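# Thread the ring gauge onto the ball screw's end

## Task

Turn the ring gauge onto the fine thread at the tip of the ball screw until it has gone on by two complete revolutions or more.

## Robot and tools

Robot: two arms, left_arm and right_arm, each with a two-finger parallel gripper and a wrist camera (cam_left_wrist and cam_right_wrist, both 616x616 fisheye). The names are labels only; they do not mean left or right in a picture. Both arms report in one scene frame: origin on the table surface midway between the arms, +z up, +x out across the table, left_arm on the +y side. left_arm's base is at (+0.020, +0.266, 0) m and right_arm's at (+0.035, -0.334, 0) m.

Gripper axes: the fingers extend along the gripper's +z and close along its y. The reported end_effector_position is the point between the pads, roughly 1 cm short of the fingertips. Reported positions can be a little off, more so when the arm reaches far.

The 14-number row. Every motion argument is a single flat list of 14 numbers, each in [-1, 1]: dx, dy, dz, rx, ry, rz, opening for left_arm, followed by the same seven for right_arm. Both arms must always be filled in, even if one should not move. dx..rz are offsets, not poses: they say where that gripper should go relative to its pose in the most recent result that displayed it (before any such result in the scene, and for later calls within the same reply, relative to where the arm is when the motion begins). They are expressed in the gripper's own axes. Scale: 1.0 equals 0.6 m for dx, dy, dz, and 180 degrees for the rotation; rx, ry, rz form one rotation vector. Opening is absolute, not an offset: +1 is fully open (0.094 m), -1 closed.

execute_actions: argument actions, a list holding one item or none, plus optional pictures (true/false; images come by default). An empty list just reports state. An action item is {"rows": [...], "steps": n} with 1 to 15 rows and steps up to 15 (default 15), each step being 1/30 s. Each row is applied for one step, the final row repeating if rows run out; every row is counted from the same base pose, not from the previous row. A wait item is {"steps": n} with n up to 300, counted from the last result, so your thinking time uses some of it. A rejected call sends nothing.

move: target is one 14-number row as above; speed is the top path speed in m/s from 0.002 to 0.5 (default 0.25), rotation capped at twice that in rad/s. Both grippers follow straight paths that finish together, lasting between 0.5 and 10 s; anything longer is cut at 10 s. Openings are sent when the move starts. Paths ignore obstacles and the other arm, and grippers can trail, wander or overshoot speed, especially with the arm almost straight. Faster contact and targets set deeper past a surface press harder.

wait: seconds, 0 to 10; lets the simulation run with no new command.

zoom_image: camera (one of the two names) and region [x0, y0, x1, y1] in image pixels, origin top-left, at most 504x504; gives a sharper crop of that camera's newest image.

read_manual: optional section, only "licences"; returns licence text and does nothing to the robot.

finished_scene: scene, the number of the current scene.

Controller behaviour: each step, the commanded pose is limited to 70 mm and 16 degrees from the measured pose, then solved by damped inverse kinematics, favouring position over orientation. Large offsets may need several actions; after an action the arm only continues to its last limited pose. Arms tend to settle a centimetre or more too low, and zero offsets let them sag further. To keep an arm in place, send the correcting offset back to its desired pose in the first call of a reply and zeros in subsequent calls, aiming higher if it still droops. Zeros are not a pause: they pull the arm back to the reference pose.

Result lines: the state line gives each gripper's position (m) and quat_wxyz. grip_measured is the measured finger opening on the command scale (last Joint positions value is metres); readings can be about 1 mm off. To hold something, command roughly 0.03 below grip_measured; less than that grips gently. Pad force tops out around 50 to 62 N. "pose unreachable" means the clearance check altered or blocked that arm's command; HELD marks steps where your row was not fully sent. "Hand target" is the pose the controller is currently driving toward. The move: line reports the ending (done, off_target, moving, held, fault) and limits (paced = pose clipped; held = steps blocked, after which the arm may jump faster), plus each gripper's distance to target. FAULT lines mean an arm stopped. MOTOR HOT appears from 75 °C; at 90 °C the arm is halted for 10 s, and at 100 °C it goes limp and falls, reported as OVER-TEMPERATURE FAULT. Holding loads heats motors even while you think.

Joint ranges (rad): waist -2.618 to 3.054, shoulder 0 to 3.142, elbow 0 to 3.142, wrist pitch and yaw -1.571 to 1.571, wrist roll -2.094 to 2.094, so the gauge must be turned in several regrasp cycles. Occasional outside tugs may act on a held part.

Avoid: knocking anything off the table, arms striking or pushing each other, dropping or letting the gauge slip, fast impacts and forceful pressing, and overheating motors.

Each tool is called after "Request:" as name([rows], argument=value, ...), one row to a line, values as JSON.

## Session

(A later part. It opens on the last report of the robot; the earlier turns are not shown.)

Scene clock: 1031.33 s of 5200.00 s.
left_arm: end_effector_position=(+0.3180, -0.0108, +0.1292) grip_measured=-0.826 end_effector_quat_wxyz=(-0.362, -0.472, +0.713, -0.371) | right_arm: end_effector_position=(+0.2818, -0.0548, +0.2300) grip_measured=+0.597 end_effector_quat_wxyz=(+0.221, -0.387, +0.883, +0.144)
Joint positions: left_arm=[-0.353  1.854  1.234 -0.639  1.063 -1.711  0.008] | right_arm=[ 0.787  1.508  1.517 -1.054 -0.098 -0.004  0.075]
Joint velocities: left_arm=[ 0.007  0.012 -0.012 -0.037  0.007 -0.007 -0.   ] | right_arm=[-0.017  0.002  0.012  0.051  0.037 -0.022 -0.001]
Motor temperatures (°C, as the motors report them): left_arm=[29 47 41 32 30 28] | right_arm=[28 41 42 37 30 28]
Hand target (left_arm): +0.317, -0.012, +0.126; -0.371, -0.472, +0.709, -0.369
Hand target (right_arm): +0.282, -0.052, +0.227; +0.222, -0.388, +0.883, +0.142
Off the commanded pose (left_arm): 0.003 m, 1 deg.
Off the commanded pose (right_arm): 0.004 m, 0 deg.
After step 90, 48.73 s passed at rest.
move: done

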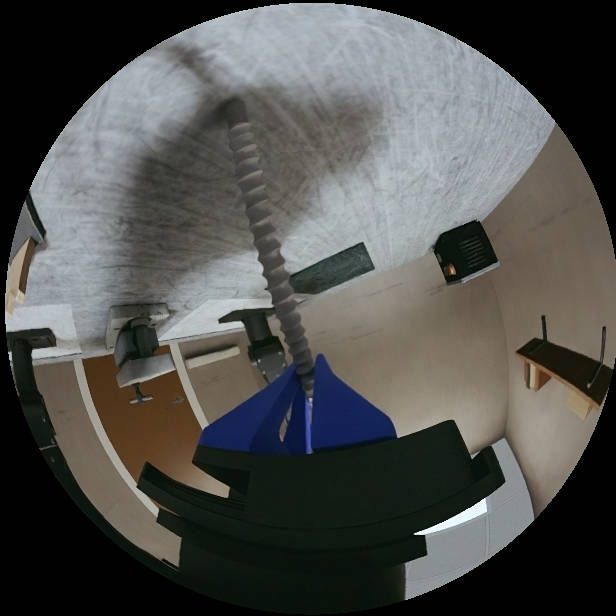

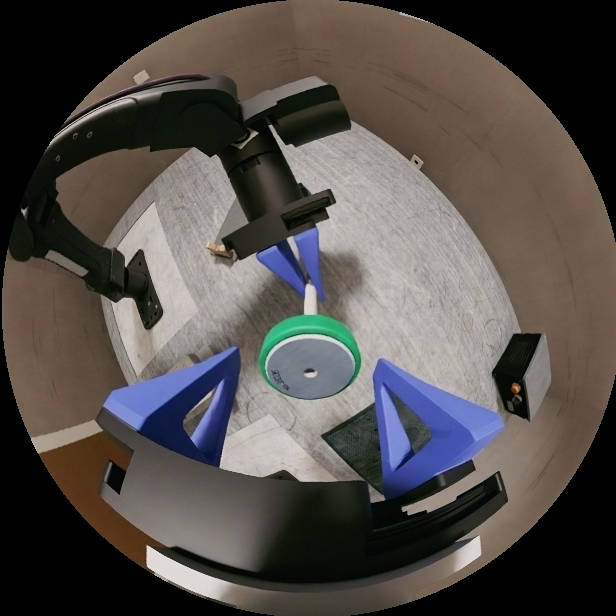

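Request:
move(target=[-0.0033,0.0023,0.0041,-0.003,0.0044,-0.0042,-0.855,0,0,0.002,0,0,-0.502,0.6], speed=0.4)

Request:
zoom_image(camera="cam_right_wrist", region=[230, 190, 390, 410])

Scene clock: 1038.10 s of 5200.00 s.
left_arm: end_effector_position=(+0.3180, -0.0108, +0.1292) grip_measured=-0.826 end_effector_quat_wxyz=(-0.362, -0.472, +0.713, -0.371) | right_arm: end_effector_position=(+0.2828, -0.0551, +0.2301) grip_measured=+0.597 end_effector_quat_wxyz=(-0.258, +0.898, -0.351, +0.058)
Joint positions: left_arm=[-0.353  1.854  1.234 -0.639  1.063 -1.711  0.008] | right_arm=[ 0.787  1.508  1.517 -1.052 -0.093 -1.576  0.075]
Joint velocities: left_arm=[-0.002 -0.017 -0.027 -0.022  0.007  0.007 -0.   ] | right_arm=[ 0.012  0.017  0.007 -0.037 -0.081  0.022 -0.001]
Motor temperatures (°C, as the motors report them): left_arm=[29 47 41 32 30 28] | right_arm=[28 41 42 37 30 28]
Hand target (left_arm): +0.317, -0.012, +0.126; -0.371, -0.472, +0.709, -0.369
Hand target (right_arm): +0.282, -0.054, +0.229; -0.258, +0.900, -0.348, +0.056
Off the commanded pose (left_arm): 0.003 m, 1 deg.
Off the commanded pose (right_arm): 0.002 m, 0 deg.
After step 90, 1.13 s passed at rest.
move: done

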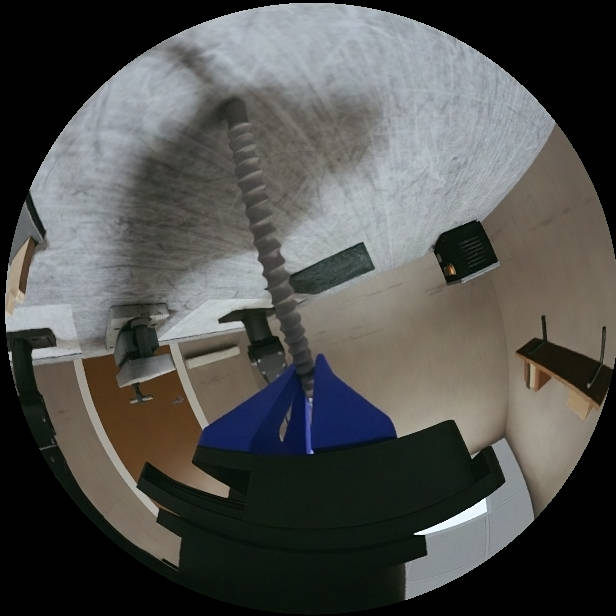

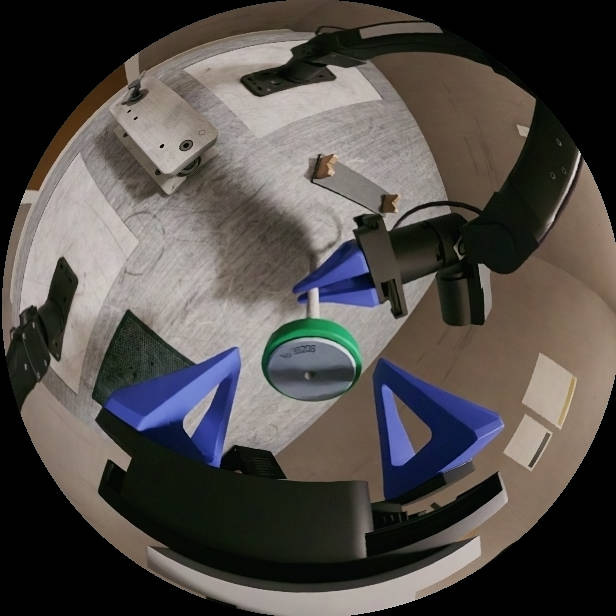

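Region (230, 190, 390, 410) of cam_right_wrist's 616x616 image, scaled by 2.291, with more detail than that image has; it fills the left 367 columns of this view, and the rest is white.

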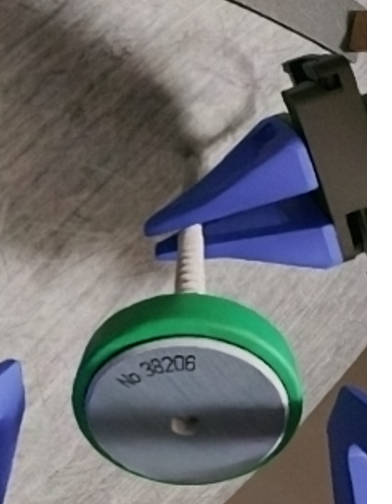

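Request:
move(target=[-0.0033,0.0023,0.0041,-0.003,0.0044,-0.0042,-0.855,0,0.0005,0.0032,0.008,0,0,0.6], speed=0.02)

Request:
zoom_image(camera="cam_right_wrist", region=[230, 190, 390, 410])

Scene clock: 1056.60 s of 5200.00 s.
left_arm: end_effector_position=(+0.3180, -0.0108, +0.1292) grip_measured=-0.826 end_effector_quat_wxyz=(-0.362, -0.472, +0.713, -0.371) | right_arm: end_effector_position=(+0.2850, -0.0529, +0.2235) grip_measured=+0.597 end_effector_quat_wxyz=(-0.261, +0.898, -0.349, +0.059)
Joint positions: left_arm=[-0.353  1.854  1.234 -0.639  1.063 -1.711  0.008] | right_arm=[ 0.787  1.508  1.487 -1.015 -0.092 -1.579  0.075]
Joint velocities: left_arm=[-0.017 -0.002 -0.002 -0.051 -0.022 -0.037  0.   ] | right_arm=[-0.007  0.022  0.007  0.051 -0.081 -0.066  0.001]
Motor temperatures (°C, as the motors report them): left_arm=[29 47 41 32 30 28] | right_arm=[28 41 42 37 30 28]
Hand target (left_arm): +0.317, -0.012, +0.126; -0.371, -0.472, +0.709, -0.369
Hand target (right_arm): +0.283, -0.054, +0.228; -0.269, +0.895, -0.350, +0.062
Off the commanded pose (left_arm): 0.003 m, 1 deg.
Off the commanded pose (right_arm): 0.005 m, 1 deg.
After step 90, 14.63 s passed at rest.
move: done

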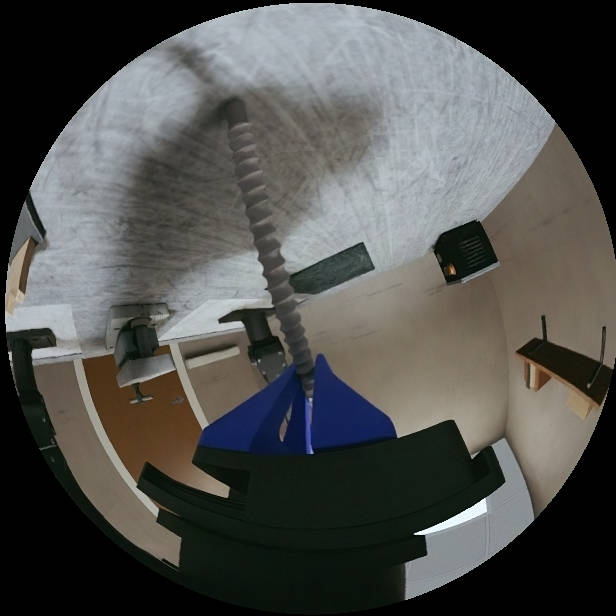

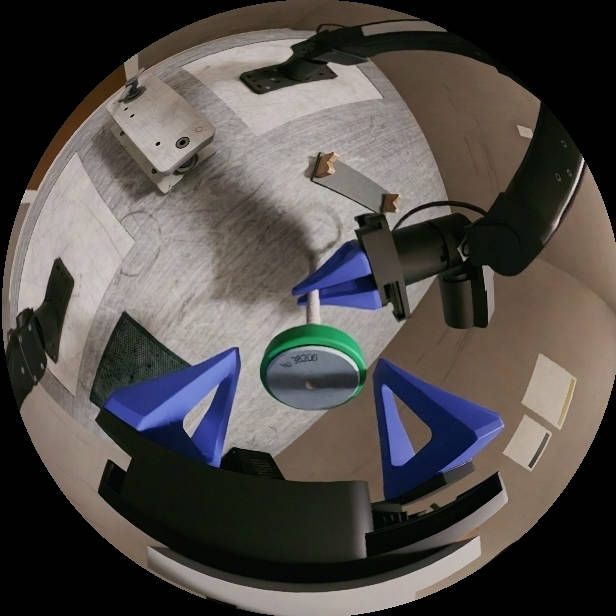

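Region (230, 190, 390, 410) of cam_right_wrist's 616x616 image, scaled by 2.291, with more detail than that image has; it fills the left 367 columns of this view, and the rest is white.

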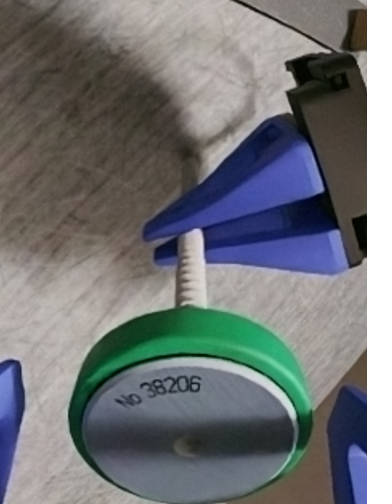

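Request:
move(target=[-0.0033,0.0023,0.0041,-0.003,0.0044,-0.0042,-0.855,0,-0.005,-0.017,0.0115,0,0,0.6], speed=0.02)

Request:
zoom_image(camera="cam_right_wrist", region=[230, 190, 390, 410])

Scene clock: 1065.03 s of 5200.00 s.
left_arm: end_effector_position=(+0.3180, -0.0108, +0.1292) grip_measured=-0.826 end_effector_quat_wxyz=(-0.362, -0.472, +0.713, -0.371) | right_arm: end_effector_position=(+0.2850, -0.0529, +0.2292) grip_measured=+0.597 end_effector_quat_wxyz=(-0.270, +0.896, -0.348, +0.063)
Joint positions: left_arm=[-0.353  1.854  1.234 -0.639  1.063 -1.711  0.008] | right_arm=[ 0.787  1.495  1.487 -1.008 -0.092 -1.579  0.075]
Joint velocities: left_arm=[ 0.002 -0.002  0.002 -0.007 -0.007  0.037 -0.002] | right_arm=[-0.017 -0.012 -0.002 -0.095  0.007 -0.022 -0.001]
Motor temperatures (°C, as the motors report them): left_arm=[29 47 41 32 30 28] | right_arm=[28 42 42 37 30 28]
Hand target (left_arm): +0.317, -0.012, +0.126; -0.371, -0.472, +0.709, -0.369
Hand target (right_arm): +0.284, -0.055, +0.234; -0.277, +0.893, -0.348, +0.066
Off the commanded pose (left_arm): 0.003 m, 1 deg.
Off the commanded pose (right_arm): 0.005 m, 1 deg.
After step 90, 4.27 s passed at rest.
move: done

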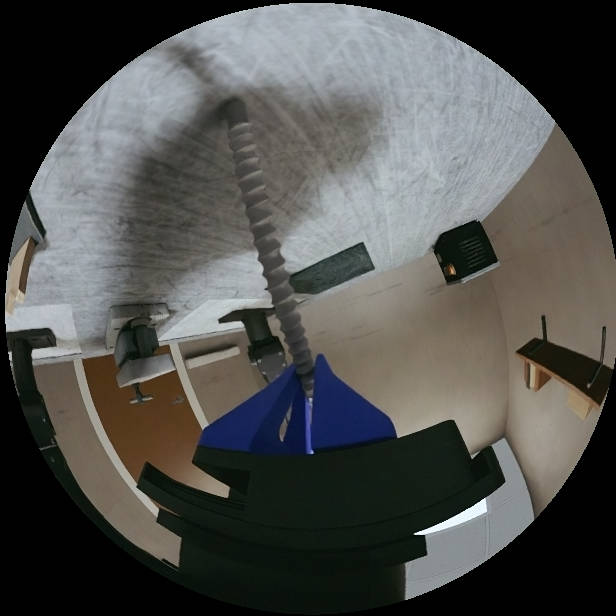

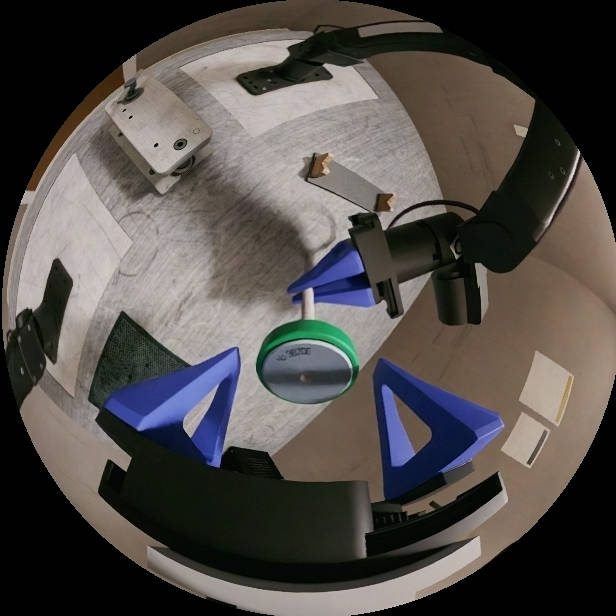

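Region (230, 190, 390, 410) of cam_right_wrist's 616x616 image, scaled by 2.291, with more detail than that image has; it fills the left 367 columns of this view, and the rest is white.

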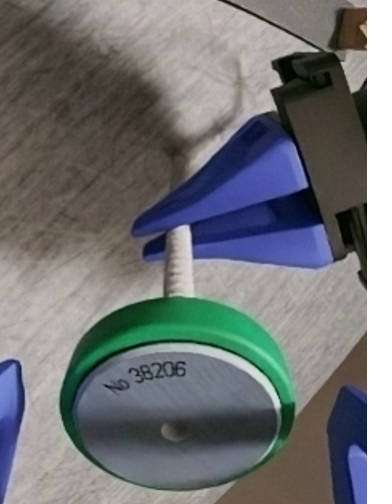

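Request:
execute_actions([
  {"rows": [[-0.0033,0.0023,0.0041,-0.003,0.0044,-0.0042,-0.855,0,0.0075,0.0,-0.0016,0,0,0.6]], "steps": 15},
], pictures=false)

Scene clock: 1073.53 s of 5200.00 s.
left_arm: end_effector_position=(+0.3180, -0.0108, +0.1292) grip_measured=-0.826 end_effector_quat_wxyz=(-0.362, -0.472, +0.713, -0.371) | right_arm: end_effector_position=(+0.2850, -0.0529, +0.2292) grip_measured=+0.597 end_effector_quat_wxyz=(-0.270, +0.896, -0.348, +0.063)
Joint positions: left_arm=[-0.353  1.854  1.234 -0.639  1.063 -1.711  0.008] | right_arm=[ 0.787  1.495  1.487 -1.008 -0.092 -1.579  0.075]
Joint velocities: left_arm=[ 0.017 -0.007 -0.012 -0.066 -0.007 -0.037 -0.001] | right_arm=[-0.017 -0.012  0.012 -0.066 -0.066  0.022 -0.   ]
Motor temperatures (°C, as the motors report them): left_arm=[29 47 41 32 30 28] | right_arm=[28 42 41 37 30 28]
Hand target (left_arm): +0.317, -0.012, +0.126; -0.371, -0.472, +0.709, -0.369
Hand target (right_arm): +0.282, -0.056, +0.227; -0.267, +0.896, -0.348, +0.062
Off the commanded pose (left_arm): 0.003 m, 1 deg.
Off the commanded pose (right_arm): 0.005 m, 0 deg.
Steps of this call (steps 1 to 90: nothing new was sent; then 5.00 s passed at rest; steps 91 to 105: all 15 steps of this action). Readings (end_effector_position):
91: left_arm (+0.3180, -0.0108, +0.1292) | right_arm (+0.2850, -0.0529, +0.2292)
92: left_arm (+0.3180, -0.0108, +0.1292) | right_arm (+0.2850, -0.0529, +0.2292)
94: left_arm (+0.3180, -0.0108, +0.1292) | right_arm (+0.2850, -0.0529, +0.2292)
98: left_arm (+0.3180, -0.0108, +0.1292) | right_arm (+0.2850, -0.0529, +0.2292)
105: the state above

Request:
execute_actions([
  {"rows": [[-0.0033,0.0023,0.0041,-0.003,0.0044,-0.0042,-0.855,0,0.0098,0.002,-0.0032,0,0,0.6]], "steps": 15},
], pictures=false)

Scene clock: 1076.23 s of 5200.00 s.
left_arm: end_effector_position=(+0.3180, -0.0108, +0.1292) grip_measured=-0.826 end_effector_quat_wxyz=(-0.362, -0.472, +0.713, -0.371) | right_arm: end_effector_position=(+0.2838, -0.0541, +0.2248) grip_measured=+0.597 end_effector_quat_wxyz=(-0.265, +0.897, -0.349, +0.061)
Joint positions: left_arm=[-0.353  1.854  1.234 -0.639  1.063 -1.711  0.008] | right_arm=[ 0.787  1.495  1.474 -1.007 -0.092 -1.579  0.075]
Joint velocities: left_arm=[ 0.022 -0.007 -0.012 -0.022 -0.037  0.022  0.001] | right_arm=[-0.002 -0.027 -0.017 -0.007  0.081 -0.081 -0.001]
Motor temperatures (°C, as the motors report them): left_arm=[29 47 41 32 30 28] | right_arm=[28 42 41 37 30 28]
Hand target (left_arm): +0.317, -0.012, +0.126; -0.371, -0.472, +0.709, -0.369
Hand target (right_arm): +0.282, -0.056, +0.225; -0.265, +0.897, -0.348, +0.061
Off the commanded pose (left_arm): 0.003 m, 1 deg.
Off the commanded pose (right_arm): 0.003 m, 0 deg.
Steps of this call (steps 1 to 66: nothing new was sent; steps 67 to 81: all 15 steps of this action). Readings (end_effector_position):
67: left_arm (+0.3180, -0.0108, +0.1292) | right_arm (+0.2850, -0.0529, +0.2288)
68: left_arm (+0.3180, -0.0108, +0.1292) | right_arm (+0.2848, -0.0531, +0.2281)
70: left_arm (+0.3180, -0.0108, +0.1292) | right_arm (+0.2842, -0.0537, +0.2259)
74: left_arm (+0.3180, -0.0108, +0.1292) | right_arm (+0.2838, -0.0541, +0.2248)
81: the state above

Request:
execute_actions([
  {"rows": [[-0.0033,0.0023,0.0041,-0.003,0.0044,-0.0042,-0.855,0,-0.0052,-0.004,0.006,0,0,0.6]], "steps": 15},
], pictures=true)

Request:
zoom_image(camera="cam_right_wrist", region=[230, 190, 390, 410])

Scene clock: 1082.03 s of 5200.00 s.
left_arm: end_effector_position=(+0.3180, -0.0108, +0.1292) grip_measured=-0.826 end_effector_quat_wxyz=(-0.362, -0.472, +0.713, -0.371) | right_arm: end_effector_position=(+0.2851, -0.0527, +0.2259) grip_measured=+0.597 end_effector_quat_wxyz=(-0.269, +0.896, -0.348, +0.063)
Joint positions: left_arm=[-0.353  1.854  1.234 -0.639  1.063 -1.711  0.008] | right_arm=[ 0.787  1.495  1.474 -0.998 -0.092 -1.579  0.075]
Joint velocities: left_arm=[ 0.022  0.007 -0.002  0.022 -0.037  0.007 -0.001] | right_arm=[-0.007 -0.012 -0.007  0.051 -0.022 -0.051 -0.001]
Motor temperatures (°C, as the motors report them): left_arm=[29 47 41 32 30 28] | right_arm=[28 42 41 37 30 28]
Hand target (left_arm): +0.317, -0.012, +0.126; -0.371, -0.472, +0.709, -0.369
Hand target (right_arm): +0.285, -0.053, +0.228; -0.273, +0.894, -0.348, +0.065
Off the commanded pose (left_arm): 0.003 m, 1 deg.
Off the commanded pose (right_arm): 0.003 m, 1 deg.
Steps of this call (steps 1 to 90: nothing new was sent; then 2.30 s passed at rest; steps 91 to 105: all 15 steps of this action). Readings (end_effector_position):
91: left_arm (+0.3180, -0.0108, +0.1292) | right_arm (+0.2840, -0.0539, +0.2249)
92: left_arm (+0.3180, -0.0108, +0.1292) | right_arm (+0.2841, -0.0538, +0.2250)
94: left_arm (+0.3180, -0.0108, +0.1292) | right_arm (+0.2846, -0.0533, +0.2254)
98: left_arm (+0.3180, -0.0108, +0.1292) | right_arm (+0.2850, -0.0529, +0.2258)
105: the state above

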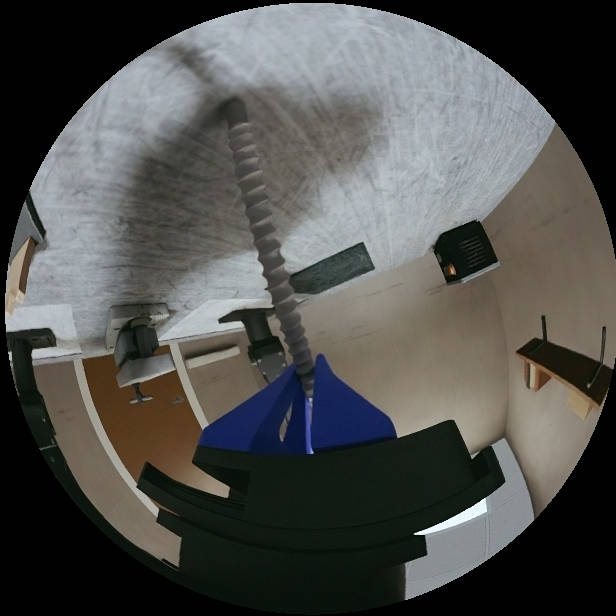

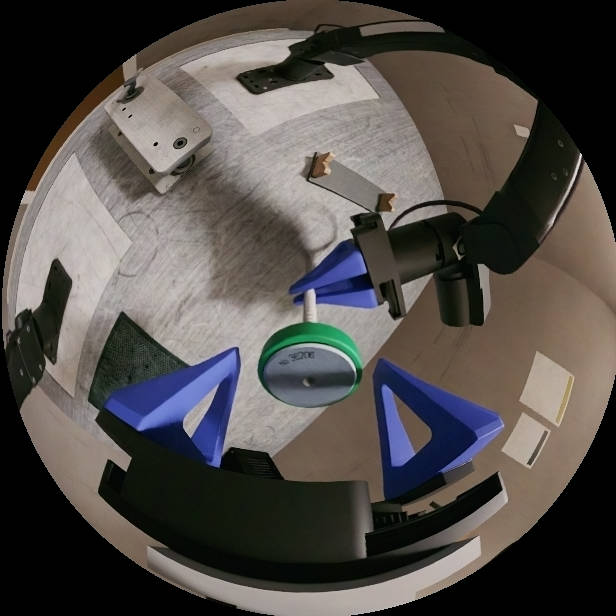

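Region (230, 190, 390, 410) of cam_right_wrist's 616x616 image, scaled by 2.291, with more detail than that image has; it fills the left 367 columns of this view, and the rest is white.

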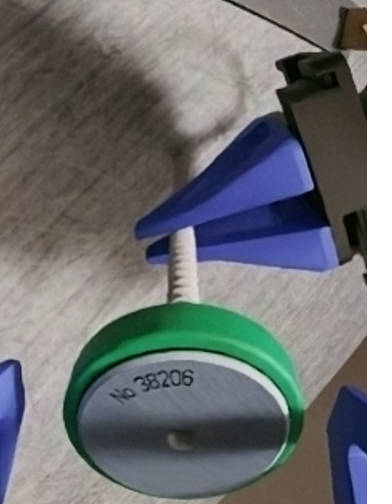

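Request:
execute_actions([
  {"rows": [[-0.0033,0.0023,0.0041,-0.003,0.0044,-0.0042,-0.855,0,-0.001,-0.004,0.002,0,-0.03,0.55],[-0.0033,0.0023,0.0041,-0.003,0.0044,-0.0042,-0.855,0,-0.001,-0.004,0.002,0,-0.06,0.5],[-0.0033,0.0023,0.0041,-0.003,0.0044,-0.0042,-0.855,0,-0.001,-0.004,0.002,0,-0.09,0.45],[-0.0033,0.0023,0.0041,-0.003,0.0044,-0.0042,-0.855,0,-0.001,-0.004,0.002,0,-0.11,0.4],[-0.0033,0.0023,0.0041,-0.003,0.0044,-0.0042,-0.855,0,-0.001,-0.004,0.002,0,-0.11,0.35],[-0.0033,0.0023,0.0041,-0.003,0.0044,-0.0042,-0.855,0,-0.001,-0.004,0.002,0,-0.11,0.3],[-0.0033,0.0023,0.0041,-0.003,0.0044,-0.0042,-0.855,0,-0.001,-0.004,0.002,0,-0.11,0.25],[-0.0033,0.0023,0.0041,-0.003,0.0044,-0.0042,-0.855,0,-0.001,-0.004,0.002,0,-0.11,0.2],[-0.0033,0.0023,0.0041,-0.003,0.0044,-0.0042,-0.855,0,-0.001,-0.004,0.002,0,-0.11,0.17],[-0.0033,0.0023,0.0041,-0.003,0.0044,-0.0042,-0.855,0,-0.001,-0.004,0.002,0,-0.11,0.15]], "steps": 15},
], pictures=true)

Request:
zoom_image(camera="cam_right_wrist", region=[230, 200, 390, 420])

Scene clock: 1094.23 s of 5200.00 s.
left_arm: end_effector_position=(+0.3180, -0.0108, +0.1292) grip_measured=-0.826 end_effector_quat_wxyz=(-0.362, -0.472, +0.713, -0.371) | right_arm: end_effector_position=(+0.2861, -0.0533, +0.2260) grip_measured=+0.153 end_effector_quat_wxyz=(-0.254, +0.940, -0.200, +0.108)
Joint positions: left_arm=[-0.353  1.854  1.234 -0.639  1.063 -1.711  0.008] | right_arm=[ 0.787  1.495  1.474 -0.997 -0.086 -1.901  0.054]
Joint velocities: left_arm=[-0.007 -0.012 -0.007 -0.022  0.007 -0.007 -0.002] | right_arm=[-0.012 -0.012 -0.002  0.022 -0.081 -0.183 -0.001]
Motor temperatures (°C, as the motors report them): left_arm=[29 47 41 32 30 28] | right_arm=[28 42 42 37 30 28]
Hand target (left_arm): +0.317, -0.012, +0.126; -0.371, -0.472, +0.709, -0.369
Hand target (right_arm): +0.285, -0.053, +0.228; -0.257, +0.941, -0.189, +0.109
Off the commanded pose (left_arm): 0.003 m, 1 deg.
Off the commanded pose (right_arm): 0.003 m, 1 deg.
Steps of this call (steps 1 to 90: nothing new was sent; then 8.70 s passed at rest; steps 91 to 105: all 15 steps of this action). Readings (end_effector_position):
91: left_arm (+0.3180, -0.0108, +0.1292) | right_arm (+0.2853, -0.0527, +0.2260)
92: left_arm (+0.3180, -0.0108, +0.1292) | right_arm (+0.2854, -0.0528, +0.2260)
94: left_arm (+0.3180, -0.0108, +0.1292) | right_arm (+0.2858, -0.0532, +0.2259)
98: left_arm (+0.3180, -0.0108, +0.1292) | right_arm (+0.2860, -0.0534, +0.2259)
105: the state above

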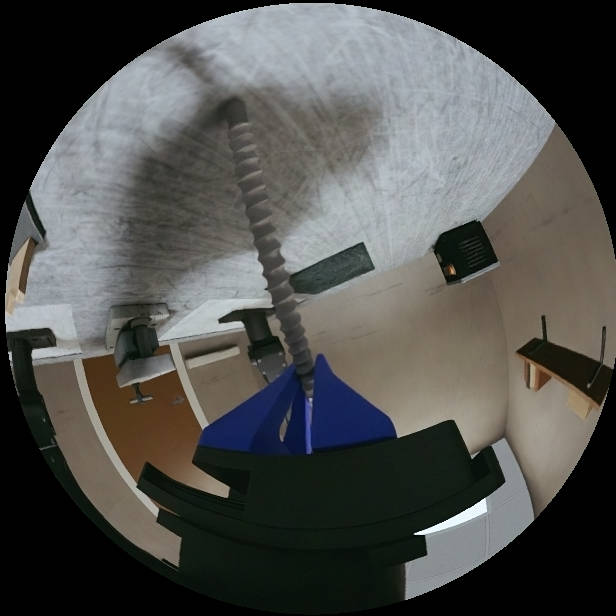

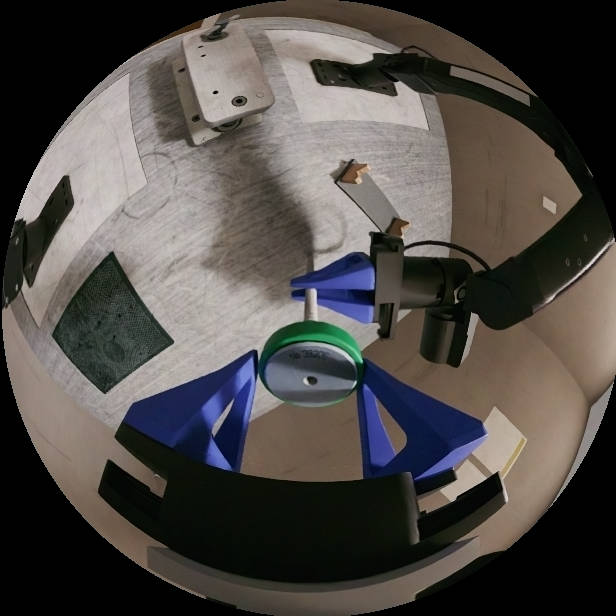

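Region (230, 200, 390, 420) of cam_right_wrist's 616x616 image, scaled by 2.291, with more detail than that image has; it fills the left 367 columns of this view, and the rest is white.

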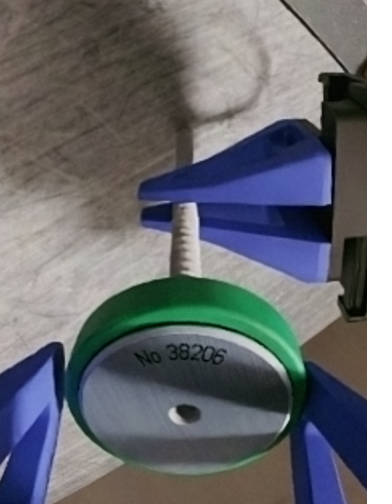

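Request:
execute_actions([
  {"rows": [[-0.0033,0.0023,0.0041,-0.003,0.0044,-0.0042,-0.855,-0.0061,-0.0022,-0.004,0.0045,-0.0058,0,0.15]], "steps": 15},
], pictures=false)

Scene clock: 1099.70 s of 5200.00 s.
left_arm: end_effector_position=(+0.3180, -0.0108, +0.1292) grip_measured=-0.826 end_effector_quat_wxyz=(-0.362, -0.472, +0.713, -0.371) | right_arm: end_effector_position=(+0.2851, -0.0524, +0.2261) grip_measured=+0.153 end_effector_quat_wxyz=(-0.255, +0.941, -0.195, +0.106)
Joint positions: left_arm=[-0.353  1.854  1.234 -0.639  1.063 -1.711  0.008] | right_arm=[ 0.787  1.495  1.474 -0.997 -0.094 -1.911  0.054]
Joint velocities: left_arm=[-0.002  0.002  0.007  0.007 -0.051 -0.022 -0.   ] | right_arm=[-0.042 -0.022 -0.007  0.007 -0.007 -0.007  0.001]
Motor temperatures (°C, as the motors report them): left_arm=[29 47 41 32 30 28] | right_arm=[28 42 42 37 30 28]
Hand target (left_arm): +0.317, -0.012, +0.126; -0.371, -0.472, +0.709, -0.369
Hand target (right_arm): +0.283, -0.052, +0.228; -0.262, +0.939, -0.197, +0.101
Off the commanded pose (left_arm): 0.003 m, 1 deg.
Off the commanded pose (right_arm): 0.003 m, 1 deg.
Steps of this call (steps 1 to 90: nothing new was sent; then 1.97 s passed at rest; steps 91 to 105: all 15 steps of this action). Readings (end_effector_position):
91: left_arm (+0.3180, -0.0108, +0.1292) | right_arm (+0.2860, -0.0532, +0.2260)
92: left_arm (+0.3180, -0.0108, +0.1292) | right_arm (+0.2858, -0.0531, +0.2260)
94: left_arm (+0.3180, -0.0108, +0.1292) | right_arm (+0.2855, -0.0528, +0.2260)
98: left_arm (+0.3180, -0.0108, +0.1292) | right_arm (+0.2852, -0.0526, +0.2260)
105: the state above

Request:
execute_actions([
  {"rows": [[-0.0033,0.0023,0.0041,-0.003,0.0044,-0.0042,-0.855,-0.0033,-0.0012,-0.004,0.0034,-0.0028,0,0.135],[-0.0033,0.0023,0.0041,-0.003,0.0044,-0.0042,-0.855,-0.0033,-0.0012,-0.004,0.0034,-0.0028,0,0.12],[-0.0033,0.0023,0.0041,-0.003,0.0044,-0.0042,-0.855,-0.0033,-0.0012,-0.004,0.0034,-0.0028,0,0.11],[-0.0033,0.0023,0.0041,-0.003,0.0044,-0.0042,-0.855,-0.0033,-0.0012,-0.004,0.0034,-0.0028,0,0.10],[-0.0033,0.0023,0.0041,-0.003,0.0044,-0.0042,-0.855,-0.0033,-0.0012,-0.004,0.0034,-0.0028,0,0.092],[-0.0033,0.0023,0.0041,-0.003,0.0044,-0.0042,-0.855,-0.0033,-0.0012,-0.004,0.0034,-0.0028,0,0.085],[-0.0033,0.0023,0.0041,-0.003,0.0044,-0.0042,-0.855,-0.0033,-0.0012,-0.004,0.0034,-0.0028,0,0.08],[-0.0033,0.0023,0.0041,-0.003,0.0044,-0.0042,-0.855,-0.0033,-0.0012,-0.004,0.0034,-0.0028,0,0.075],[-0.0033,0.0023,0.0041,-0.003,0.0044,-0.0042,-0.855,-0.0033,-0.0012,-0.004,0.0034,-0.0028,0,0.07],[-0.0033,0.0023,0.0041,-0.003,0.0044,-0.0042,-0.855,-0.0033,-0.0012,-0.004,0.0034,-0.0028,0,0.065],[-0.0033,0.0023,0.0041,-0.003,0.0044,-0.0042,-0.855,-0.0033,-0.0012,-0.004,0.0034,-0.0028,0,0.06],[-0.0033,0.0023,0.0041,-0.003,0.0044,-0.0042,-0.855,-0.0033,-0.0012,-0.004,0.0034,-0.0028,0,0.055]], "steps": 15},
], pictures=true)

Request:
zoom_image(camera="cam_right_wrist", region=[230, 200, 390, 420])

Scene clock: 1114.23 s of 5200.00 s.
left_arm: end_effector_position=(+0.3180, -0.0108, +0.1292) grip_measured=-0.826 end_effector_quat_wxyz=(-0.362, -0.472, +0.713, -0.371) | right_arm: end_effector_position=(+0.2853, -0.0520, +0.2264) grip_measured=+0.081 end_effector_quat_wxyz=(-0.256, +0.941, -0.195, +0.106)
Joint positions: left_arm=[-0.353  1.854  1.234 -0.639  1.063 -1.711  0.008] | right_arm=[ 0.787  1.495  1.474 -0.995 -0.094 -1.911  0.051]
Joint velocities: left_arm=[-0.007 -0.007 -0.002 -0.081 -0.022  0.022 -0.001] | right_arm=[-0.007 -0.012  0.007 -0.022 -0.007 -0.037 -0.001]
Motor temperatures (°C, as the motors report them): left_arm=[29 47 41 32 30 28] | right_arm=[28 42 42 37 30 28]
Hand target (left_arm): +0.317, -0.012, +0.126; -0.371, -0.472, +0.709, -0.369
Hand target (right_arm): +0.283, -0.052, +0.228; -0.261, +0.940, -0.193, +0.103
Off the commanded pose (left_arm): 0.003 m, 1 deg.
Off the commanded pose (right_arm): 0.003 m, 1 deg.
Steps of this call (steps 1 to 90: nothing new was sent; then 11.03 s passed at rest; steps 91 to 105: all 15 steps of this action). Readings (end_effector_position):
91: left_arm (+0.3180, -0.0108, +0.1292) | right_arm (+0.2851, -0.0524, +0.2261)
92: left_arm (+0.3180, -0.0108, +0.1292) | right_arm (+0.2851, -0.0524, +0.2261)
94: left_arm (+0.3180, -0.0108, +0.1292) | right_arm (+0.2853, -0.0521, +0.2263)
98: left_arm (+0.3180, -0.0108, +0.1292) | right_arm (+0.2853, -0.0520, +0.2264)
105: the state above

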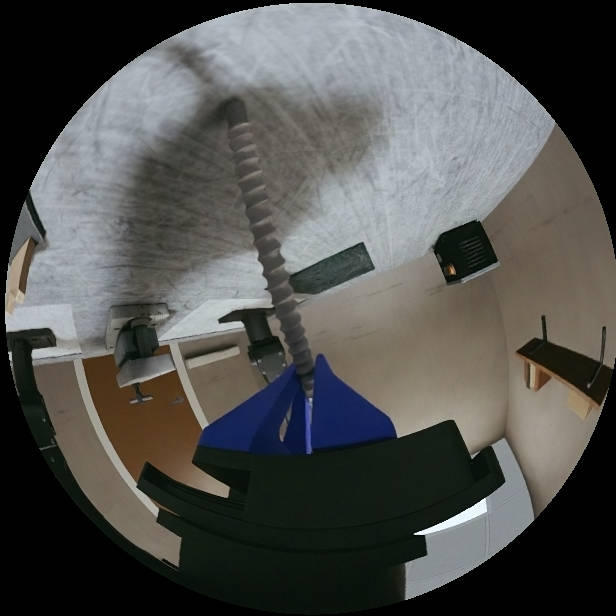

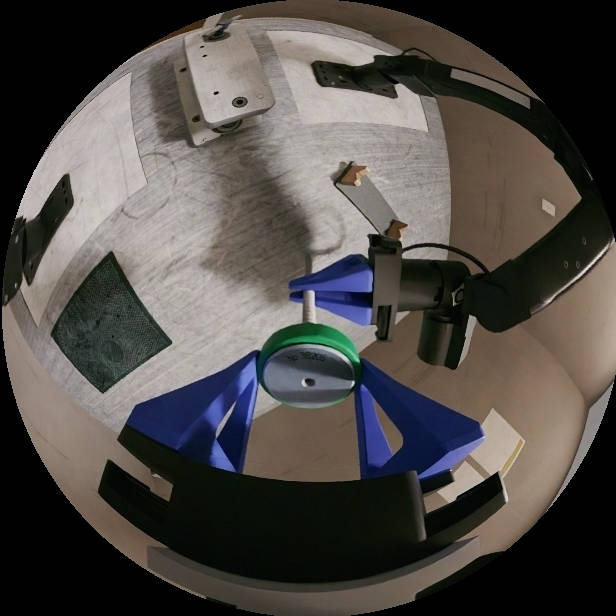

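Region (230, 200, 390, 420) of cam_right_wrist's 616x616 image, scaled by 2.291, with more detail than that image has; it fills the left 367 columns of this view, and the rest is white.

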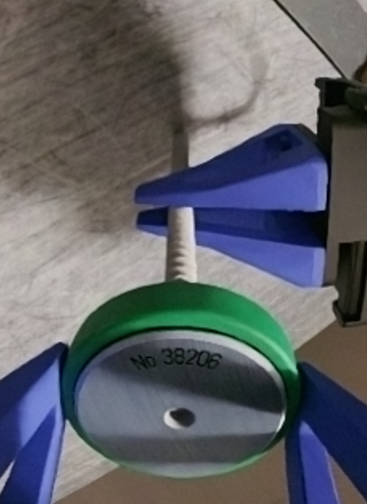

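Request:
execute_actions([
  {"rows": [[-0.0033,0.0023,0.0041,-0.003,0.0044,-0.0042,-0.855,-0.0007,0.0019,0.012,-0.0083,-0.0007,0.1667,0.05]], "steps": 15},
], pictures=false)

Request:
execute_actions([
  {"rows": [[-0.0033,0.0023,0.0041,-0.003,0.0044,-0.0042,-0.855,0.0003,0.002,0.012,-0.0076,0.0033,0.1667,0.05]], "steps": 15},
], pictures=false)

Request:
execute_actions([
  {"rows": [[-0.0033,0.0023,0.0041,-0.003,0.0044,-0.0042,-0.855,0.0012,0.0016,0.012,-0.0052,0.0065,0.1667,0.05]], "steps": 15},
], pictures=false)

Request:
execute_actions([
  {"rows": [[-0.0033,0.0023,0.0041,-0.003,0.0044,-0.0042,-0.855,0.0018,0.0009,0.012,-0.0016,0.0082,0.1667,0.05]], "steps": 15},
], pictures=false)

Scene clock: 1126.20 s of 5200.00 s.
left_arm: end_effector_position=(+0.3180, -0.0108, +0.1292) grip_measured=-0.826 end_effector_quat_wxyz=(-0.362, -0.472, +0.713, -0.371) | right_arm: end_effector_position=(+0.2854, -0.0520, +0.2258) grip_measured=+0.081 end_effector_quat_wxyz=(-0.273, +0.869, -0.410, +0.043)
Joint positions: left_arm=[-0.353  1.854  1.234 -0.639  1.063 -1.711  0.008] | right_arm=[ 0.787  1.496  1.474 -0.996 -0.094 -1.437  0.051]
Joint velocities: left_arm=[-0.007 -0.002  0.012  0.007 -0.022  0.022  0.001] | right_arm=[-0.007 -0.007 -0.002 -0.007  0.051  0.183  0.001]
Motor temperatures (°C, as the motors report them): left_arm=[29 47 41 32 30 28] | right_arm=[28 42 42 37 30 28]
Hand target (left_arm): +0.317, -0.012, +0.126; -0.371, -0.472, +0.709, -0.369
Hand target (right_arm): +0.287, -0.050, +0.220; -0.264, +0.862, -0.432, +0.033
Off the commanded pose (left_arm): 0.003 m, 1 deg.
Off the commanded pose (right_arm): 0.007 m, 3 deg.
Steps of this call (steps 1 to 90: nothing new was sent; then 8.47 s passed at rest; steps 91 to 105: all 15 steps of this action). Readings (end_effector_position):
91: left_arm (+0.3180, -0.0108, +0.1292) | right_arm (+0.2855, -0.0519, +0.2260)
92: left_arm (+0.3180, -0.0108, +0.1292) | right_arm (+0.2856, -0.0518, +0.2259)
94: left_arm (+0.3180, -0.0108, +0.1292) | right_arm (+0.2856, -0.0518, +0.2259)
98: left_arm (+0.3180, -0.0108, +0.1292) | right_arm (+0.2855, -0.0519, +0.2259)
105: the state above

Scene clock: 1126.70 s of 5200.00 s.
left_arm: end_effector_position=(+0.3180, -0.0108, +0.1292) grip_measured=-0.826 end_effector_quat_wxyz=(-0.362, -0.472, +0.713, -0.371) | right_arm: end_effector_position=(+0.2852, -0.0521, +0.2254) grip_measured=+0.081 end_effector_quat_wxyz=(-0.275, +0.748, -0.603, -0.023)
Joint positions: left_arm=[-0.353  1.854  1.234 -0.639  1.063 -1.711  0.008] | right_arm=[ 0.787  1.497  1.474 -0.997 -0.095 -0.962  0.051]
Joint velocities: left_arm=[-0.007  0.002 -0.012  0.022 -0.022 -0.037  0.001] | right_arm=[-0.007  0.007 -0.002 -0.007 -0.007  0.198  0.001]
Motor temperatures (°C, as the motors report them): left_arm=[29 47 41 32 30 28] | right_arm=[28 42 42 37 30 28]
Hand target (left_arm): +0.317, -0.012, +0.126; -0.371, -0.472, +0.709, -0.369
Hand target (right_arm): +0.287, -0.050, +0.219; -0.263, +0.736, -0.622, -0.030
Off the commanded pose (left_arm): 0.003 m, 1 deg.
Off the commanded pose (right_arm): 0.007 m, 3 deg.
Steps of this call (steps 1 to 15: all 15 steps of this action). Readings (end_effector_position):
1: left_arm (+0.3180, -0.0108, +0.1292) | right_arm (+0.2854, -0.0520, +0.2258)
2: left_arm (+0.3180, -0.0108, +0.1292) | right_arm (+0.2854, -0.0520, +0.2258)
4: left_arm (+0.3180, -0.0108, +0.1292) | right_arm (+0.2854, -0.0520, +0.2258)
8: left_arm (+0.3180, -0.0108, +0.1292) | right_arm (+0.2853, -0.0520, +0.2255)
15: the state above

Scene clock: 1127.20 s of 5200.00 s.
left_arm: end_effector_position=(+0.3180, -0.0108, +0.1292) grip_measured=-0.826 end_effector_quat_wxyz=(-0.362, -0.472, +0.713, -0.371) | right_arm: end_effector_position=(+0.2849, -0.0521, +0.2254) grip_measured=+0.081 end_effector_quat_wxyz=(+0.261, -0.585, +0.763, +0.087)
Joint positions: left_arm=[-0.353  1.854  1.234 -0.639  1.063 -1.711  0.008] | right_arm=[ 0.787  1.497  1.474 -0.997 -0.096 -0.486  0.051]
Joint velocities: left_arm=[ 0.007  0.002 -0.022 -0.066  0.081 -0.022  0.001] | right_arm=[-0.002  0.012 -0.022  0.007 -0.11   0.242 -0.   ]
Motor temperatures (°C, as the motors report them): left_arm=[29 47 41 32 30 28] | right_arm=[28 42 42 37 30 28]
Hand target (left_arm): +0.317, -0.012, +0.126; -0.371, -0.472, +0.709, -0.369
Hand target (right_arm): +0.287, -0.050, +0.219; +0.248, -0.570, +0.778, +0.091
Off the commanded pose (left_arm): 0.003 m, 1 deg.
Off the commanded pose (right_arm): 0.007 m, 3 deg.
Steps of this call (steps 1 to 15: all 15 steps of this action). Readings (end_effector_position):
1: left_arm (+0.3180, -0.0108, +0.1292) | right_arm (+0.2851, -0.0521, +0.2254)
2: left_arm (+0.3180, -0.0108, +0.1292) | right_arm (+0.2851, -0.0520, +0.2254)
4: left_arm (+0.3180, -0.0108, +0.1292) | right_arm (+0.2850, -0.0520, +0.2255)
8: left_arm (+0.3180, -0.0108, +0.1292) | right_arm (+0.2849, -0.0521, +0.2254)
15: the state above

Scene clock: 1127.70 s of 5200.00 s.
left_arm: end_effector_position=(+0.3180, -0.0108, +0.1292) grip_measured=-0.826 end_effector_quat_wxyz=(-0.362, -0.472, +0.713, -0.371) | right_arm: end_effector_position=(+0.2846, -0.0519, +0.2254) grip_measured=+0.081 end_effector_quat_wxyz=(+0.233, -0.388, +0.880, +0.148)
Joint positions: left_arm=[-0.353  1.854  1.234 -0.639  1.063 -1.711  0.008] | right_arm=[ 0.787  1.497  1.474 -0.998 -0.098 -0.007  0.051]
Joint velocities: left_arm=[ 0.012  0.017  0.007  0.051 -0.007  0.051  0.   ] | right_arm=[ 0.002 -0.007  0.002  0.022 -0.007  0.242 -0.   ]
Motor temperatures (°C, as the motors report them): left_arm=[29 47 41 32 30 28] | right_arm=[28 42 42 37 30 28]
Hand target (left_arm): +0.317, -0.012, +0.126; -0.371, -0.472, +0.709, -0.369
Hand target (right_arm): +0.286, -0.050, +0.219; +0.219, -0.370, +0.891, +0.147
Off the commanded pose (left_arm): 0.003 m, 1 deg.
Off the commanded pose (right_arm): 0.007 m, 3 deg.
Steps of this call (steps 1 to 15: all 15 steps of this action). Readings (end_effector_position):
1: left_arm (+0.3180, -0.0108, +0.1292) | right_arm (+0.2848, -0.0520, +0.2254)
2: left_arm (+0.3180, -0.0108, +0.1292) | right_arm (+0.2848, -0.0519, +0.2254)
4: left_arm (+0.3180, -0.0108, +0.1292) | right_arm (+0.2847, -0.0519, +0.2254)
8: left_arm (+0.3180, -0.0108, +0.1292) | right_arm (+0.2846, -0.0519, +0.2254)
15: the state above

Request:
execute_actions([
  {"rows": [[-0.0033,0.0023,0.0041,-0.003,0.0044,-0.0042,-0.855,0.002,-0.0001,0.012,0.0025,0.0079,0.1667,0.05]], "steps": 15},
], pictures=false)

Request:
execute_actions([
  {"rows": [[-0.0033,0.0023,0.0041,-0.003,0.0044,-0.0042,-0.855,0.0017,-0.001,0.012,0.0058,0.0059,0.1667,0.05]], "steps": 15},
], pictures=false)

Request:
execute_actions([
  {"rows": [[-0.0033,0.0023,0.0041,-0.003,0.0044,-0.0042,-0.855,0.0011,-0.0017,0.012,0.0079,0.0025,0.1667,0.05]], "steps": 15},
], pictures=false)

Request:
execute_actions([
  {"rows": [[-0.0033,0.0023,0.0041,-0.003,0.0044,-0.0042,-0.855,0.0001,-0.002,0.012,0.0082,-0.0012,0.16,0.05]], "steps": 15},
], pictures=true)

Scene clock: 1134.80 s of 5200.00 s.
left_arm: end_effector_position=(+0.3180, -0.0108, +0.1292) grip_measured=-0.826 end_effector_quat_wxyz=(-0.362, -0.472, +0.713, -0.371) | right_arm: end_effector_position=(+0.2845, -0.0517, +0.2251) grip_measured=+0.081 end_effector_quat_wxyz=(+0.189, -0.164, +0.947, +0.200)
Joint positions: left_arm=[-0.353  1.854  1.234 -0.639  1.063 -1.711  0.008] | right_arm=[ 0.787  1.497  1.474 -0.998 -0.099  0.48   0.051]
Joint velocities: left_arm=[ 0.002 -0.012  0.002 -0.037  0.007 -0.051 -0.002] | right_arm=[-0.012 -0.002 -0.012 -0.022  0.022  0.183  0.001]
Motor temperatures (°C, as the motors report them): left_arm=[29 47 41 32 30 28] | right_arm=[28 41 42 37 30 28]
Hand target (left_arm): +0.317, -0.012, +0.126; -0.371, -0.472, +0.709, -0.369
Hand target (right_arm): +0.286, -0.050, +0.219; +0.177, -0.148, +0.953, +0.195
Off the commanded pose (left_arm): 0.003 m, 1 deg.
Off the commanded pose (right_arm): 0.007 m, 3 deg.
Steps of this call (steps 1 to 90: nothing new was sent; then 3.60 s passed at rest; steps 91 to 105: all 15 steps of this action). Readings (end_effector_position):
91: left_arm (+0.3180, -0.0108, +0.1292) | right_arm (+0.2845, -0.0518, +0.2254)
92: left_arm (+0.3180, -0.0108, +0.1292) | right_arm (+0.2845, -0.0518, +0.2254)
94: left_arm (+0.3180, -0.0108, +0.1292) | right_arm (+0.2844, -0.0517, +0.2254)
98: left_arm (+0.3180, -0.0108, +0.1292) | right_arm (+0.2844, -0.0517, +0.2254)
105: the state above

Scene clock: 1135.30 s of 5200.00 s.
left_arm: end_effector_position=(+0.3180, -0.0108, +0.1292) grip_measured=-0.826 end_effector_quat_wxyz=(-0.362, -0.472, +0.713, -0.371) | right_arm: end_effector_position=(+0.2843, -0.0515, +0.2252) grip_measured=+0.081 end_effector_quat_wxyz=(+0.136, +0.067, +0.959, +0.240)
Joint positions: left_arm=[-0.353  1.854  1.234 -0.639  1.063 -1.711  0.008] | right_arm=[ 0.787  1.497  1.474 -0.998 -0.101  0.963  0.051]
Joint velocities: left_arm=[ 0.007  0.007  0.002 -0.051 -0.007 -0.007 -0.   ] | right_arm=[-0.002 -0.007  0.007 -0.007  0.007  0.242  0.   ]
Motor temperatures (°C, as the motors report them): left_arm=[29 47 41 32 30 28] | right_arm=[28 41 42 37 30 28]
Hand target (left_arm): +0.317, -0.012, +0.126; -0.371, -0.472, +0.709, -0.369
Hand target (right_arm): +0.286, -0.049, +0.218; +0.124, +0.086, +0.961, +0.232
Off the commanded pose (left_arm): 0.003 m, 1 deg.
Off the commanded pose (right_arm): 0.007 m, 3 deg.
Steps of this call (steps 1 to 15: all 15 steps of this action). Readings (end_effector_position):
1: left_arm (+0.3180, -0.0108, +0.1292) | right_arm (+0.2844, -0.0516, +0.2251)
2: left_arm (+0.3180, -0.0108, +0.1292) | right_arm (+0.2843, -0.0515, +0.2252)
4: left_arm (+0.3180, -0.0108, +0.1292) | right_arm (+0.2843, -0.0515, +0.2252)
8: left_arm (+0.3180, -0.0108, +0.1292) | right_arm (+0.2843, -0.0515, +0.2252)
15: the state above

Scene clock: 1135.80 s of 5200.00 s.
left_arm: end_effector_position=(+0.3180, -0.0108, +0.1292) grip_measured=-0.826 end_effector_quat_wxyz=(-0.362, -0.472, +0.713, -0.371) | right_arm: end_effector_position=(+0.2843, -0.0512, +0.2253) grip_measured=+0.081 end_effector_quat_wxyz=(+0.074, +0.294, +0.915, +0.266)
Joint positions: left_arm=[-0.353  1.854  1.234 -0.639  1.063 -1.711  0.008] | right_arm=[ 0.787  1.497  1.474 -0.997 -0.102  1.447  0.051]
Joint velocities: left_arm=[ 0.007  0.027  0.007  0.022  0.022 -0.081 -0.001] | right_arm=[-0.002 -0.007 -0.002 -0.022  0.051  0.256  0.   ]
Motor temperatures (°C, as the motors report them): left_arm=[29 47 41 32 30 28] | right_arm=[28 41 42 37 30 28]
Hand target (left_arm): +0.317, -0.012, +0.126; -0.371, -0.472, +0.709, -0.369
Hand target (right_arm): +0.286, -0.049, +0.218; +0.065, +0.313, +0.912, +0.256
Off the commanded pose (left_arm): 0.003 m, 1 deg.
Off the commanded pose (right_arm): 0.007 m, 3 deg.
Steps of this call (steps 1 to 15: all 15 steps of this action). Readings (end_effector_position):
1: left_arm (+0.3180, -0.0108, +0.1292) | right_arm (+0.2843, -0.0513, +0.2253)
2: left_arm (+0.3180, -0.0108, +0.1292) | right_arm (+0.2842, -0.0512, +0.2253)
4: left_arm (+0.3180, -0.0108, +0.1292) | right_arm (+0.2842, -0.0512, +0.2253)
8: left_arm (+0.3180, -0.0108, +0.1292) | right_arm (+0.2842, -0.0512, +0.2253)
15: the state above

Scene clock: 1136.30 s of 5200.00 s.
left_arm: end_effector_position=(+0.3180, -0.0108, +0.1292) grip_measured=-0.826 end_effector_quat_wxyz=(-0.362, -0.472, +0.713, -0.371) | right_arm: end_effector_position=(+0.2845, -0.0509, +0.2252) grip_measured=+0.081 end_effector_quat_wxyz=(+0.010, +0.497, +0.823, +0.276)
Joint positions: left_arm=[-0.353  1.854  1.234 -0.639  1.063 -1.711  0.008] | right_arm=[ 0.787  1.498  1.474 -0.996 -0.102  1.912  0.051]
Joint velocities: left_arm=[-0.017 -0.007 -0.007  0.007 -0.007  0.051  0.   ] | right_arm=[-0.007 -0.027 -0.007 -0.066 -0.022  0.242 -0.001]
Motor temperatures (°C, as the motors report them): left_arm=[29 47 41 32 30 28] | right_arm=[28 41 42 37 30 28]
Hand target (left_arm): +0.317, -0.012, +0.126; -0.371, -0.472, +0.709, -0.369
Hand target (right_arm): +0.286, -0.049, +0.218; +0.003, +0.513, +0.817, +0.264
Off the commanded pose (left_arm): 0.003 m, 1 deg.
Off the commanded pose (right_arm): 0.007 m, 3 deg.
Steps of this call (steps 1 to 15: all 15 steps of this action). Readings (end_effector_position):
1: left_arm (+0.3180, -0.0108, +0.1292) | right_arm (+0.2844, -0.0510, +0.2254)
2: left_arm (+0.3180, -0.0108, +0.1292) | right_arm (+0.2844, -0.0510, +0.2255)
4: left_arm (+0.3180, -0.0108, +0.1292) | right_arm (+0.2844, -0.0510, +0.2255)
8: left_arm (+0.3180, -0.0108, +0.1292) | right_arm (+0.2844, -0.0510, +0.2255)
15: the state above

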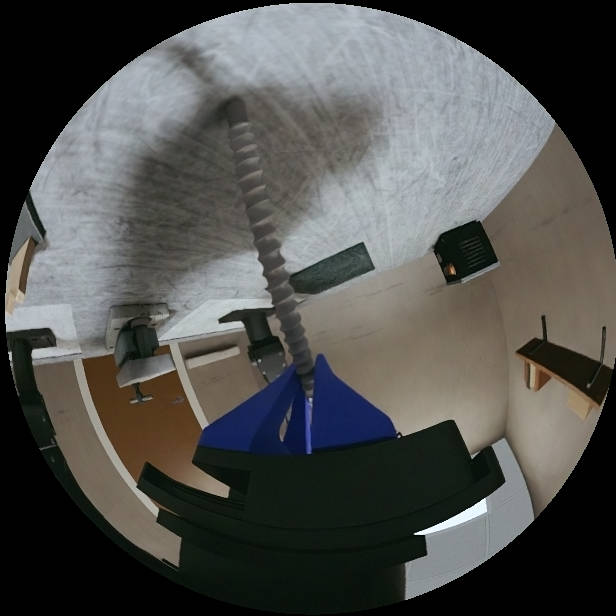

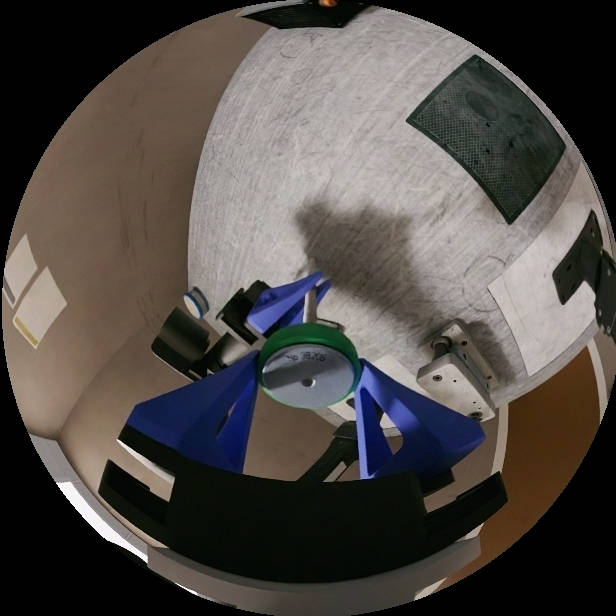

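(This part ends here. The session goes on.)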